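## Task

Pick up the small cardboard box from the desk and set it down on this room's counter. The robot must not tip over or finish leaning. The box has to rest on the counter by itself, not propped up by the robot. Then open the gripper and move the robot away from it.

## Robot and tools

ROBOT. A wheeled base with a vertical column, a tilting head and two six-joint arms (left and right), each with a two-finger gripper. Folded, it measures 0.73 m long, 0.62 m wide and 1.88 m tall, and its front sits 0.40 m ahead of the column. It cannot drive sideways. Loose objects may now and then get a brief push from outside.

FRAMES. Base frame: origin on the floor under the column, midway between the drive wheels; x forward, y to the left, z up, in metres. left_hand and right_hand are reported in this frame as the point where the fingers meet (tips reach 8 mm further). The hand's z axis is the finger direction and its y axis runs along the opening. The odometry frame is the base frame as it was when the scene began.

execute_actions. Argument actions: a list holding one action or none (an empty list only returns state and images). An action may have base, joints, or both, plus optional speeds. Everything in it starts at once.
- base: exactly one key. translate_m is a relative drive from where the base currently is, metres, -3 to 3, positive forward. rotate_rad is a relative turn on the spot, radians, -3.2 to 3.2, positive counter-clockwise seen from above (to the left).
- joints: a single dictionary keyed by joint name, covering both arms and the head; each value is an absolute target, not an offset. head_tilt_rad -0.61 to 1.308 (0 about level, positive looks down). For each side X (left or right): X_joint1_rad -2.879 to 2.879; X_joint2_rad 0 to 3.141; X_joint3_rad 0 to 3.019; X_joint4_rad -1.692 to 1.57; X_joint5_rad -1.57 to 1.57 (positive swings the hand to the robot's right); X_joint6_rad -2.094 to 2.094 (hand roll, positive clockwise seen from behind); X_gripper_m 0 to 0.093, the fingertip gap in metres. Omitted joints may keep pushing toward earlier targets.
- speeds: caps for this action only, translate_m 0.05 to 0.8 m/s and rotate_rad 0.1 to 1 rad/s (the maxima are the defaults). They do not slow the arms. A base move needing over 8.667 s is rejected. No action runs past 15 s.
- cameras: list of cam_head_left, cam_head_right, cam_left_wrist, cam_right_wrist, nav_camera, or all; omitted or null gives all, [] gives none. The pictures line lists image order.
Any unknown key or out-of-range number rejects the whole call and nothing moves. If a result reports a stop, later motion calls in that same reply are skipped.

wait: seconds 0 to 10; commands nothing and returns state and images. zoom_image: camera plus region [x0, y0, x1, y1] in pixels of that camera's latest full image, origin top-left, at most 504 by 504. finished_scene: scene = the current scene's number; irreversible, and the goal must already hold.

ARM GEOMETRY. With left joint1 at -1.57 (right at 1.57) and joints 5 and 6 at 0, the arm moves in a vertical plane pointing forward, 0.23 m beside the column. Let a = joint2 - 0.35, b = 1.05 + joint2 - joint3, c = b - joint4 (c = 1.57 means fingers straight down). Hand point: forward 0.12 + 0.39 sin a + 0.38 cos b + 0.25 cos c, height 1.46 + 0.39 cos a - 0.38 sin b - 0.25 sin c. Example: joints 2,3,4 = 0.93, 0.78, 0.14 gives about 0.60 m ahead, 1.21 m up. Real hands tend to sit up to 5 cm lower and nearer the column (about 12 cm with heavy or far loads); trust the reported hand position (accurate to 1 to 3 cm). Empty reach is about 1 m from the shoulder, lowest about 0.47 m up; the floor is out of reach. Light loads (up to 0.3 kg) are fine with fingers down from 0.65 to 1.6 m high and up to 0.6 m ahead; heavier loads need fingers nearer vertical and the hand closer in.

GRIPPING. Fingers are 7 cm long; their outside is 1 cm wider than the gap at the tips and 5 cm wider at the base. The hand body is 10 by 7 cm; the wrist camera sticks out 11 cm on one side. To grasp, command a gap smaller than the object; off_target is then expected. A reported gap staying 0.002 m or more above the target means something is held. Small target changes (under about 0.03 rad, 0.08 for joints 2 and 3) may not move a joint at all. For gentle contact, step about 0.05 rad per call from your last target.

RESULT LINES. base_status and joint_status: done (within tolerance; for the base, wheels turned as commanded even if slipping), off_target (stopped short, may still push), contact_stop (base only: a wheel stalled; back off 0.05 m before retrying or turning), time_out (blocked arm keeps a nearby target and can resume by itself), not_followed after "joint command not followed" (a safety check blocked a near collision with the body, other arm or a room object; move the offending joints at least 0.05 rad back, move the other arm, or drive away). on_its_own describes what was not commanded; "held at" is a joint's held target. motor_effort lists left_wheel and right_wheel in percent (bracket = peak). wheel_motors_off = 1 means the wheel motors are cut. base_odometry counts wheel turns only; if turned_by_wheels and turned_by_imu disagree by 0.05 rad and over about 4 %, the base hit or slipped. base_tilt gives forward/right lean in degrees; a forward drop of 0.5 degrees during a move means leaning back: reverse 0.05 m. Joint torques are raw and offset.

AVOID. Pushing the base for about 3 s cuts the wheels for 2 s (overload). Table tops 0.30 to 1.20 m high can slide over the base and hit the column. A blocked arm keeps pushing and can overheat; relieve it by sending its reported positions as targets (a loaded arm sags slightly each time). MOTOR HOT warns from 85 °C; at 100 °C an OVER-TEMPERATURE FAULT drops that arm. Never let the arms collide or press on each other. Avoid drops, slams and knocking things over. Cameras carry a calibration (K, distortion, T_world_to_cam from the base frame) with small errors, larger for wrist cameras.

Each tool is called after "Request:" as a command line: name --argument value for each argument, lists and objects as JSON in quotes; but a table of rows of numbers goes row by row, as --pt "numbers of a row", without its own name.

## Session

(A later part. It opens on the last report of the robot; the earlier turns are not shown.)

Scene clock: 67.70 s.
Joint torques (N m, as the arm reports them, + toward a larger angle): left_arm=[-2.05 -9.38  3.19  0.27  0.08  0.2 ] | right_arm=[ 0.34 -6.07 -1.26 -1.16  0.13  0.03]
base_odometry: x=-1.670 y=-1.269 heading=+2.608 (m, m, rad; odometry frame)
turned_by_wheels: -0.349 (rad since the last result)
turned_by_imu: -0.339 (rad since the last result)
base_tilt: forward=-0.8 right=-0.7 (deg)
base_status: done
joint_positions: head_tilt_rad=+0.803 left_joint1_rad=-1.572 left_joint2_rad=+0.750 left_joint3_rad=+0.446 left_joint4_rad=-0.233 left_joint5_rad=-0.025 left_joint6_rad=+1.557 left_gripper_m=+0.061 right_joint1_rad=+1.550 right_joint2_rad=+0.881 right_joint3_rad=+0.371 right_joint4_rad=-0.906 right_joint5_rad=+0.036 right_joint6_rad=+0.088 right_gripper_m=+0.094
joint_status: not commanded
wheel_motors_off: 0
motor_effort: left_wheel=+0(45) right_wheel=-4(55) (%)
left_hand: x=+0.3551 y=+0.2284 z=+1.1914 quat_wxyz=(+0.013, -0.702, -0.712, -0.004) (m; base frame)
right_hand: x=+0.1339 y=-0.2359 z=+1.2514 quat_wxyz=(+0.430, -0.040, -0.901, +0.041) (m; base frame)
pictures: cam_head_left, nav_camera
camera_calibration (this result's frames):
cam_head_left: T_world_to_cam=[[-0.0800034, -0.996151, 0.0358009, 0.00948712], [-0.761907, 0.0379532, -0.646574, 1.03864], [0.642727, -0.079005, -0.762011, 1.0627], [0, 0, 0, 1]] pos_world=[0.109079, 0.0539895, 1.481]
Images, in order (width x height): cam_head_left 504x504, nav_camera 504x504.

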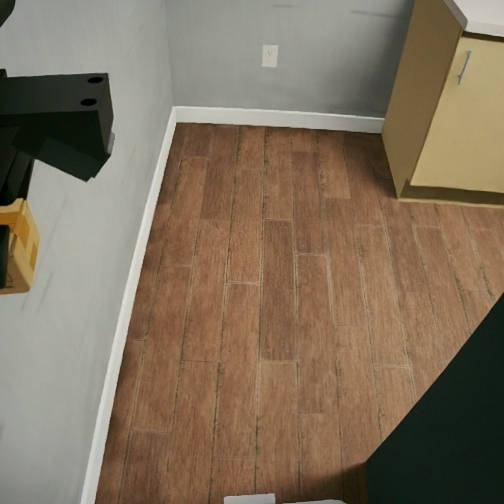

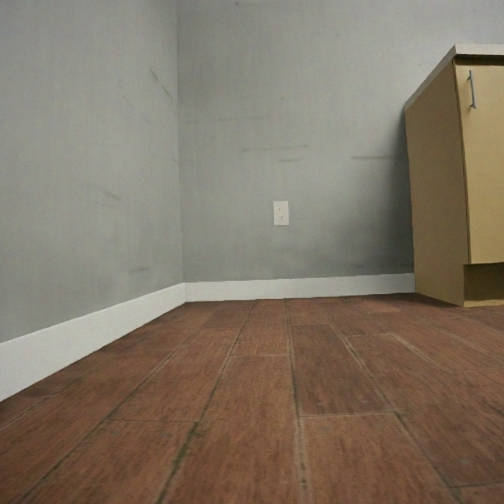

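Request:
execute_actions --actions '[{"base":{"translate_m":0.55},"speeds":{"translate_m":0.4}}]' --cameras '[]'

Request:
execute_actions --actions '[{"base":{"rotate_rad":-0.2}}]' --cameras '[]'

Request:
execute_actions --actions '[{"base":{"translate_m":0.4}}]' --cameras '[]'

Request:
execute_actions --actions '[{"base":{"rotate_rad":-0.75},"joints":{"head_tilt_rad":0.65}}]' --cameras '["cam_head_left","nav_camera"]'

Scene clock: 71.70 s.
Joint torques (N m, as the arm reports them, + toward a larger angle): left_arm=[-1.7  -9.27  3.04  0.29  0.07  0.18] | right_arm=[ 0.39 -5.97 -1.28 -1.15  0.13  0.02]
base_odometry: x=-2.144 y=-0.989 heading=+2.607 (m, m, rad; odometry frame)
turned_by_wheels: -0.001 (rad since the last result)
turned_by_imu: -0.002 (rad since the last result)
base_tilt: forward=-0.8 right=-0.6 (deg)
base_status: done
joint_positions: head_tilt_rad=+0.803 left_joint1_rad=-1.572 left_joint2_rad=+0.751 left_joint3_rad=+0.448 left_joint4_rad=-0.233 left_joint5_rad=-0.025 left_joint6_rad=+1.557 left_gripper_m=+0.061 right_joint1_rad=+1.550 right_joint2_rad=+0.881 right_joint3_rad=+0.372 right_joint4_rad=-0.906 right_joint5_rad=+0.036 right_joint6_rad=+0.088 right_gripper_m=+0.094
joint_status: not commanded
wheel_motors_off: 0
motor_effort: left_wheel=-2(58) right_wheel=+2(69) (%)
left_hand: x=+0.3560 y=+0.2284 z=+1.1914 quat_wxyz=(+0.013, -0.702, -0.712, -0.004) (m; base frame)
right_hand: x=+0.1343 y=-0.2359 z=+1.2512 quat_wxyz=(+0.430, -0.040, -0.901, +0.041) (m; base frame)
pictures: none
No camera images: the call's "cameras" was empty. Leave "cameras" out to get every camera's image.

Scene clock: 73.07 s.
Joint torques (N m, as the arm reports them, + toward a larger angle): left_arm=[-1.98 -9.49  2.97  0.22  0.06  0.19] | right_arm=[ 0.38 -5.93 -1.29 -1.12  0.13  0.03]
base_odometry: x=-2.144 y=-0.989 heading=+2.408 (m, m, rad; odometry frame)
turned_by_wheels: -0.199 (rad since the last result)
turned_by_imu: -0.191 (rad since the last result)
base_tilt: forward=-0.8 right=-0.6 (deg)
base_status: done
joint_positions: head_tilt_rad=+0.803 left_joint1_rad=-1.572 left_joint2_rad=+0.751 left_joint3_rad=+0.448 left_joint4_rad=-0.233 left_joint5_rad=-0.025 left_joint6_rad=+1.557 left_gripper_m=+0.061 right_joint1_rad=+1.550 right_joint2_rad=+0.881 right_joint3_rad=+0.372 right_joint4_rad=-0.906 right_joint5_rad=+0.036 right_joint6_rad=+0.088 right_gripper_m=+0.094
joint_status: not commanded
wheel_motors_off: 0
motor_effort: left_wheel=+0(49) right_wheel=-2(56) (%)
left_hand: x=+0.3560 y=+0.2284 z=+1.1914 quat_wxyz=(+0.013, -0.702, -0.712, -0.004) (m; base frame)
right_hand: x=+0.1343 y=-0.2359 z=+1.2512 quat_wxyz=(+0.430, -0.040, -0.901, +0.041) (m; base frame)
pictures: none
No camera images: the call's "cameras" was empty. Leave "cameras" out to get every camera's image.

Scene clock: 75.30 s.
Joint torques (N m, as the arm reports them, + toward a larger angle): left_arm=[-1.9  -9.79  2.97  0.27  0.08  0.17] | right_arm=[ 0.35 -6.21 -1.47 -1.13  0.13  0.03]
base_odometry: x=-2.441 y=-0.721 heading=+2.407 (m, m, rad; odometry frame)
turned_by_wheels: -0.001 (rad since the last result)
turned_by_imu: -0.002 (rad since the last result)
base_tilt: forward=-0.8 right=-0.7 (deg)
base_status: done
joint_positions: head_tilt_rad=+0.803 left_joint1_rad=-1.572 left_joint2_rad=+0.751 left_joint3_rad=+0.448 left_joint4_rad=-0.231 left_joint5_rad=-0.025 left_joint6_rad=+1.557 left_gripper_m=+0.061 right_joint1_rad=+1.550 right_joint2_rad=+0.880 right_joint3_rad=+0.372 right_joint4_rad=-0.906 right_joint5_rad=+0.036 right_joint6_rad=+0.088 right_gripper_m=+0.094
joint_status: not commanded
wheel_motors_off: 0
motor_effort: left_wheel=-2(56) right_wheel=+1(73) (%)
left_hand: x=+0.3566 y=+0.2284 z=+1.1914 quat_wxyz=(+0.012, -0.702, -0.712, -0.005) (m; base frame)
right_hand: x=+0.1347 y=-0.2360 z=+1.2511 quat_wxyz=(+0.429, -0.040, -0.901, +0.041) (m; base frame)
pictures: none
No camera images: the call's "cameras" was empty. Leave "cameras" out to get every camera's image.

Scene clock: 77.50 s.
Joint torques (N m, as the arm reports them, + toward a larger angle): left_arm=[-2.06 -9.36  2.94  0.28  0.06  0.17] | right_arm=[ 0.36 -5.88 -1.35 -1.13  0.13  0.03]
base_odometry: x=-2.441 y=-0.721 heading=+1.658 (m, m, rad; odometry frame)
turned_by_wheels: -0.749 (rad since the last result)
turned_by_imu: -0.732 (rad since the last result)
base_tilt: forward=-0.7 right=-0.6 (deg)
base_status: done
joint_positions: head_tilt_rad=+0.667 left_joint1_rad=-1.572 left_joint2_rad=+0.751 left_joint3_rad=+0.448 left_joint4_rad=-0.231 left_joint5_rad=-0.025 left_joint6_rad=+1.557 left_gripper_m=+0.061 right_joint1_rad=+1.550 right_joint2_rad=+0.880 right_joint3_rad=+0.372 right_joint4_rad=-0.906 right_joint5_rad=+0.036 right_joint6_rad=+0.088 right_gripper_m=+0.094
joint_status: all done
wheel_motors_off: 0
motor_effort: left_wheel=+4(48) right_wheel=-4(57) (%)
left_hand: x=+0.3566 y=+0.2284 z=+1.1914 quat_wxyz=(+0.012, -0.702, -0.712, -0.005) (m; base frame)
right_hand: x=+0.1347 y=-0.2360 z=+1.2511 quat_wxyz=(+0.429, -0.040, -0.901, +0.041) (m; base frame)
pictures: cam_head_left, nav_camera
camera_calibration (this result's frames):
cam_head_left: T_world_to_cam=[[-0.0841064, -0.996151, 0.024665, 0.0268416], [-0.667576, 0.0379532, -0.743574, 1.1833], [0.739776, -0.079005, -0.668199, 0.913376], [0, 0, 0, 1]] pos_world=[0.116508, 0.0539895, 1.48953]
Images, in order (width x height): cam_head_left 504x504, nav_camera 504x504.

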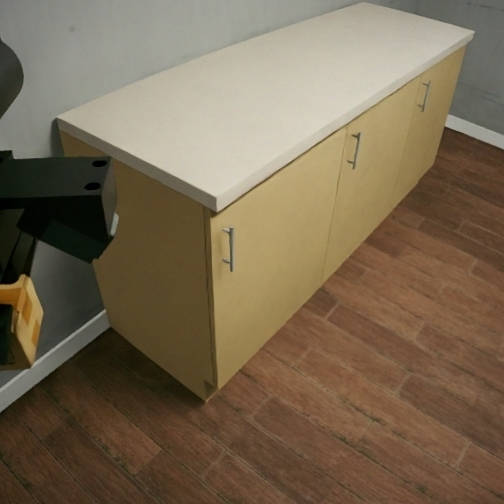

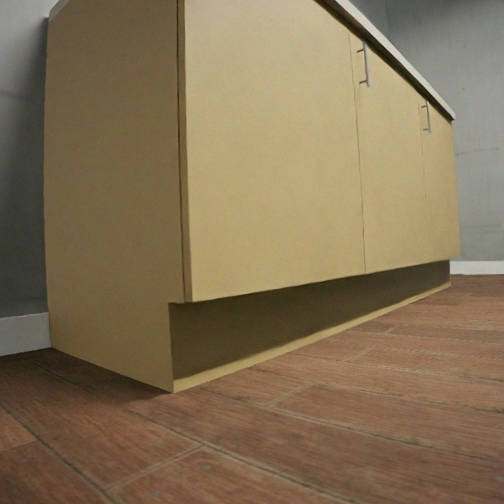

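Request:
execute_actions --actions '[{"base":{"translate_m":0.5},"speeds":{"translate_m":0.3},"joints":{"left_joint2_rad":1.67,"left_joint3_rad":1.88,"left_joint4_rad":-0.73}}]' --cameras '[]'

Request:
execute_actions --actions '[{"joints":{"left_joint2_rad":1.82,"left_joint3_rad":2.0,"left_joint4_rad":-0.7}}]' --cameras '["cam_head_left","cam_left_wrist"]'

Scene clock: 81.43 s.
Joint torques (N m, as the arm reports them, + toward a larger angle): left_arm=[ -1.94 -24.83   8.68  -0.67   0.08   0.18] | right_arm=[ 0.33 -5.89 -1.17 -1.17  0.13  0.03]
base_odometry: x=-2.484 y=-0.223 heading=+1.657 (m, m, rad; odometry frame)
turned_by_wheels: -0.001 (rad since the last result)
turned_by_imu: -0.002 (rad since the last result)
base_tilt: forward=-0.8 right=-0.7 (deg)
base_status: done
joint_positions: head_tilt_rad=+0.666 left_joint1_rad=-1.572 left_joint2_rad=+1.671 left_joint3_rad=+1.861 left_joint4_rad=-0.716 left_joint5_rad=-0.025 left_joint6_rad=+1.557 left_gripper_m=+0.061 right_joint1_rad=+1.550 right_joint2_rad=+0.880 right_joint3_rad=+0.370 right_joint4_rad=-0.906 right_joint5_rad=+0.036 right_joint6_rad=+0.088 right_gripper_m=+0.094
joint_status: all done
wheel_motors_off: 0
motor_effort: left_wheel=-1(63) right_wheel=+1(69) (%)
left_hand: x=+0.7465 y=+0.2280 z=+1.0152 quat_wxyz=(+0.009, -0.702, -0.712, -0.008) (m; base frame)
right_hand: x=+0.1338 y=-0.2359 z=+1.2515 quat_wxyz=(+0.430, -0.040, -0.901, +0.041) (m; base frame)
pictures: none
No camera images: the call's "cameras" was empty. Leave "cameras" out to get every camera's image.

Scene clock: 82.43 s.
Joint torques (N m, as the arm reports them, + toward a larger angle): left_arm=[ -2.09 -26.02   8.32   0.07   0.08   0.2 ] | right_arm=[ 0.36 -5.91 -1.23 -1.2   0.13  0.03]
base_odometry: x=-2.484 y=-0.223 heading=+1.657 (m, m, rad; odometry frame)
turned_by_wheels: +0.000 (rad since the last result)
turned_by_imu: +0.000 (rad since the last result)
base_tilt: forward=-0.7 right=-0.6 (deg)
base_status: not commanded
joint_positions: head_tilt_rad=+0.666 left_joint1_rad=-1.572 left_joint2_rad=+1.838 left_joint3_rad=+1.980 left_joint4_rad=-0.709 left_joint5_rad=-0.025 left_joint6_rad=+1.557 left_gripper_m=+0.061 right_joint1_rad=+1.550 right_joint2_rad=+0.880 right_joint3_rad=+0.370 right_joint4_rad=-0.906 right_joint5_rad=+0.036 right_joint6_rad=+0.088 right_gripper_m=+0.094
joint_status: all done
wheel_motors_off: 0
motor_effort: left_wheel=-1(2) right_wheel=+2(2) (%)
left_hand: x=+0.7327 y=+0.2280 z=+0.9407 quat_wxyz=(+0.024, -0.702, -0.711, +0.007) (m; base frame)
right_hand: x=+0.1338 y=-0.2359 z=+1.2515 quat_wxyz=(+0.430, -0.040, -0.901, +0.041) (m; base frame)
pictures: cam_head_left, cam_left_wrist
camera_calibration (this result's frames):
cam_head_left: T_world_to_cam=[[-0.0841237, -0.996151, 0.0246058, 0.0269337], [-0.667052, 0.0379532, -0.744043, 1.184], [0.740246, -0.079005, -0.667678, 0.91255], [0, 0, 0, 1]] pos_world=[0.116543, 0.0539895, 1.48957]
cam_left_wrist: T_world_to_cam=[[-0.999214, -0.0207414, 0.0337835, 0.707024], [0.00391877, 0.79635, 0.604824, -0.749663], [-0.0394483, 0.604481, -0.795642, 0.763037], [0, 0, 0, 1]] pos_world=[0.739506, 0.150417, 1.03663]
Images, in order (width x height): cam_head_left 504x504, cam_left_wrist 504x504.

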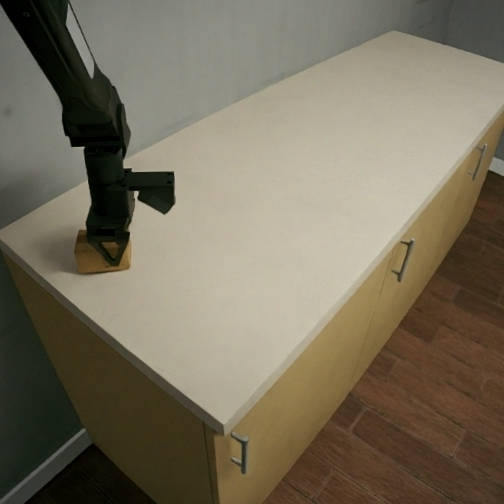

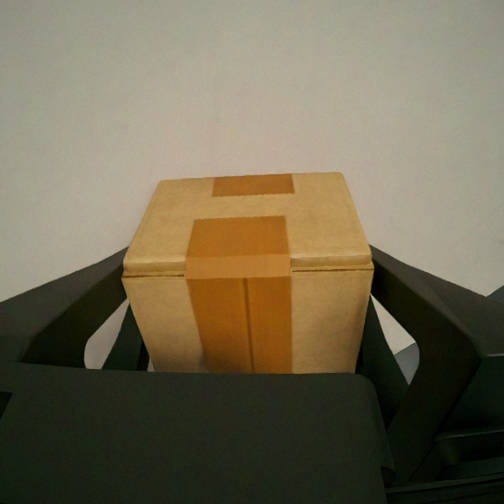

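Swing a little right, away from the edge, then lower slightly.

Request:
execute_actions --actions '[{"base":{"rotate_rad":-0.12},"speeds":{"rotate_rad":0.3},"joints":{"left_joint2_rad":1.85,"left_joint4_rad":-0.66}}]' --cameras '[]'

Request:
execute_actions --actions '[{"joints":{"left_gripper_m":0.093}}]' --cameras '[]'

Request:
execute_actions --actions '[{"joints":{"left_joint2_rad":1.5,"left_joint3_rad":1.8}}]' --cameras '[]'

Request:
execute_actions --actions '[{"base":{"translate_m":-0.35}}]' --cameras '["cam_head_left"]'

Scene clock: 84.83 s.
Joint torques (N m, as the arm reports them, + toward a larger angle): left_arm=[ -1.5  -23.83   8.37   0.39   0.07   0.19] | right_arm=[ 0.34 -5.87 -1.21 -1.16  0.13  0.03]
base_odometry: x=-2.484 y=-0.223 heading=+1.538 (m, m, rad; odometry frame)
turned_by_wheels: -0.119 (rad since the last result)
turned_by_imu: -0.114 (rad since the last result)
base_tilt: forward=-0.8 right=-0.6 (deg)
base_status: done
joint_positions: head_tilt_rad=+0.666 left_joint1_rad=-1.579 left_joint2_rad=+1.841 left_joint3_rad=+1.980 left_joint4_rad=-0.675 left_joint5_rad=-0.025 left_joint6_rad=+1.557 left_gripper_m=+0.061 right_joint1_rad=+1.550 right_joint2_rad=+0.880 right_joint3_rad=+0.370 right_joint4_rad=-0.906 right_joint5_rad=+0.036 right_joint6_rad=+0.088 right_gripper_m=+0.094
joint_status: all done
wheel_motors_off: 0
motor_effort: left_wheel=+0(51) right_wheel=-2(54) (%)
left_hand: x=+0.7393 y=+0.2220 z=+0.9386 quat_wxyz=(+0.011, -0.704, -0.710, -0.002) (m; base frame)
right_hand: x=+0.1338 y=-0.2359 z=+1.2515 quat_wxyz=(+0.430, -0.040, -0.901, +0.041) (m; base frame)
pictures: none
No camera images: the call's "cameras" was empty. Leave "cameras" out to get every camera's image.

Scene clock: 85.47 s.
Joint torques (N m, as the arm reports them, + toward a larger angle): left_arm=[ -1.61 -23.85   8.37   0.43   0.08   0.18] | right_arm=[ 0.28 -5.94 -1.15 -1.17  0.13  0.03]
base_odometry: x=-2.484 y=-0.223 heading=+1.538 (m, m, rad; odometry frame)
turned_by_wheels: +0.000 (rad since the last result)
turned_by_imu: +0.000 (rad since the last result)
base_tilt: forward=-0.8 right=-0.6 (deg)
base_status: not commanded
joint_positions: head_tilt_rad=+0.666 left_joint1_rad=-1.579 left_joint2_rad=+1.841 left_joint3_rad=+1.980 left_joint4_rad=-0.675 left_joint5_rad=-0.025 left_joint6_rad=+1.557 left_gripper_m=+0.093 right_joint1_rad=+1.550 right_joint2_rad=+0.880 right_joint3_rad=+0.370 right_joint4_rad=-0.906 right_joint5_rad=+0.036 right_joint6_rad=+0.088 right_gripper_m=+0.094
joint_status: all done
wheel_motors_off: 0
motor_effort: left_wheel=+1(1) right_wheel=-2(2) (%)
left_hand: x=+0.7393 y=+0.2220 z=+0.9386 quat_wxyz=(+0.011, -0.704, -0.710, -0.002) (m; base frame)
right_hand: x=+0.1338 y=-0.2359 z=+1.2515 quat_wxyz=(+0.430, -0.040, -0.901, +0.041) (m; base frame)
pictures: none
No camera images: the call's "cameras" was empty. Leave "cameras" out to get every camera's image.

Scene clock: 86.93 s.
Joint torques (N m, as the arm reports them, + toward a larger angle): left_arm=[ -1.56 -24.93   8.53   0.46   0.07   0.18] | right_arm=[ 0.42 -5.91 -1.28 -1.15  0.13  0.03]
base_odometry: x=-2.484 y=-0.223 heading=+1.538 (m, m, rad; odometry frame)
turned_by_wheels: +0.000 (rad since the last result)
turned_by_imu: +0.000 (rad since the last result)
base_tilt: forward=-0.7 right=-0.6 (deg)
base_status: not commanded
joint_positions: head_tilt_rad=+0.666 left_joint1_rad=-1.579 left_joint2_rad=+1.495 left_joint3_rad=+1.793 left_joint4_rad=-0.671 left_joint5_rad=-0.025 left_joint6_rad=+1.558 left_gripper_m=+0.093 right_joint1_rad=+1.550 right_joint2_rad=+0.880 right_joint3_rad=+0.370 right_joint4_rad=-0.906 right_joint5_rad=+0.036 right_joint6_rad=+0.088 right_gripper_m=+0.094
joint_status: all done
wheel_motors_off: 0
motor_effort: left_wheel=+3(3) right_wheel=-3(3) (%)
left_hand: x=+0.7915 y=+0.2231 z=+1.1104 quat_wxyz=(-0.048, -0.701, -0.709, -0.059) (m; base frame)
right_hand: x=+0.1338 y=-0.2359 z=+1.2515 quat_wxyz=(+0.430, -0.040, -0.901, +0.041) (m; base frame)
pictures: none
No camera images: the call's "cameras" was empty. Leave "cameras" out to get every camera's image.

Scene clock: 89.23 s.
Joint torques (N m, as the arm reports them, + toward a larger angle): left_arm=[ -1.32 -24.62   8.81   0.41   0.07   0.18] | right_arm=[ 0.4  -5.93 -1.01 -1.18  0.13  0.03]
base_odometry: x=-2.496 y=-0.573 heading=+1.537 (m, m, rad; odometry frame)
turned_by_wheels: -0.002 (rad since the last result)
turned_by_imu: -0.002 (rad since the last result)
base_tilt: forward=-0.8 right=-0.6 (deg)
base_status: done
joint_positions: head_tilt_rad=+0.666 left_joint1_rad=-1.579 left_joint2_rad=+1.495 left_joint3_rad=+1.792 left_joint4_rad=-0.670 left_joint5_rad=-0.025 left_joint6_rad=+1.558 left_gripper_m=+0.093 right_joint1_rad=+1.550 right_joint2_rad=+0.879 right_joint3_rad=+0.368 right_joint4_rad=-0.906 right_joint5_rad=+0.036 right_joint6_rad=+0.088 right_gripper_m=+0.094
joint_status: not commanded
wheel_motors_off: 0
motor_effort: left_wheel=-2(68) right_wheel=+2(78) (%)
left_hand: x=+0.7910 y=+0.2231 z=+1.1100 quat_wxyz=(-0.047, -0.701, -0.709, -0.059) (m; base frame)
right_hand: x=+0.1327 y=-0.2359 z=+1.2519 quat_wxyz=(+0.431, -0.040, -0.901, +0.041) (m; base frame)
pictures: cam_head_left
camera_calibration (this result's frames):
cam_head_left: T_world_to_cam=[[-0.0841252, -0.996151, 0.0246006, 0.0269417], [-0.667006, 0.0379532, -0.744085, 1.18406], [0.740287, -0.079005, -0.667632, 0.912478], [0, 0, 0, 1]] pos_world=[0.116546, 0.0539895, 1.48958]
Images, in order (width x height): cam_head_left 504x504.

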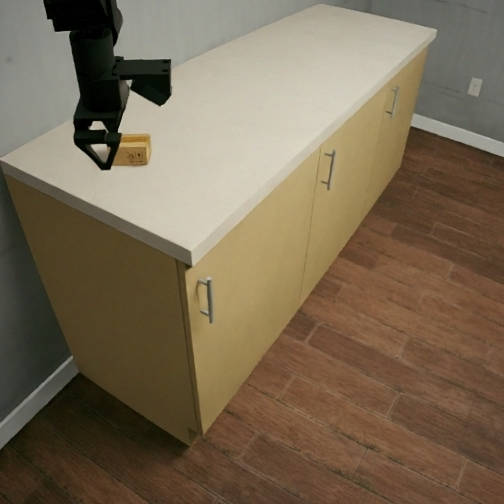

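Request:
finished_scene --scene 1

The scene is finished: the task was done.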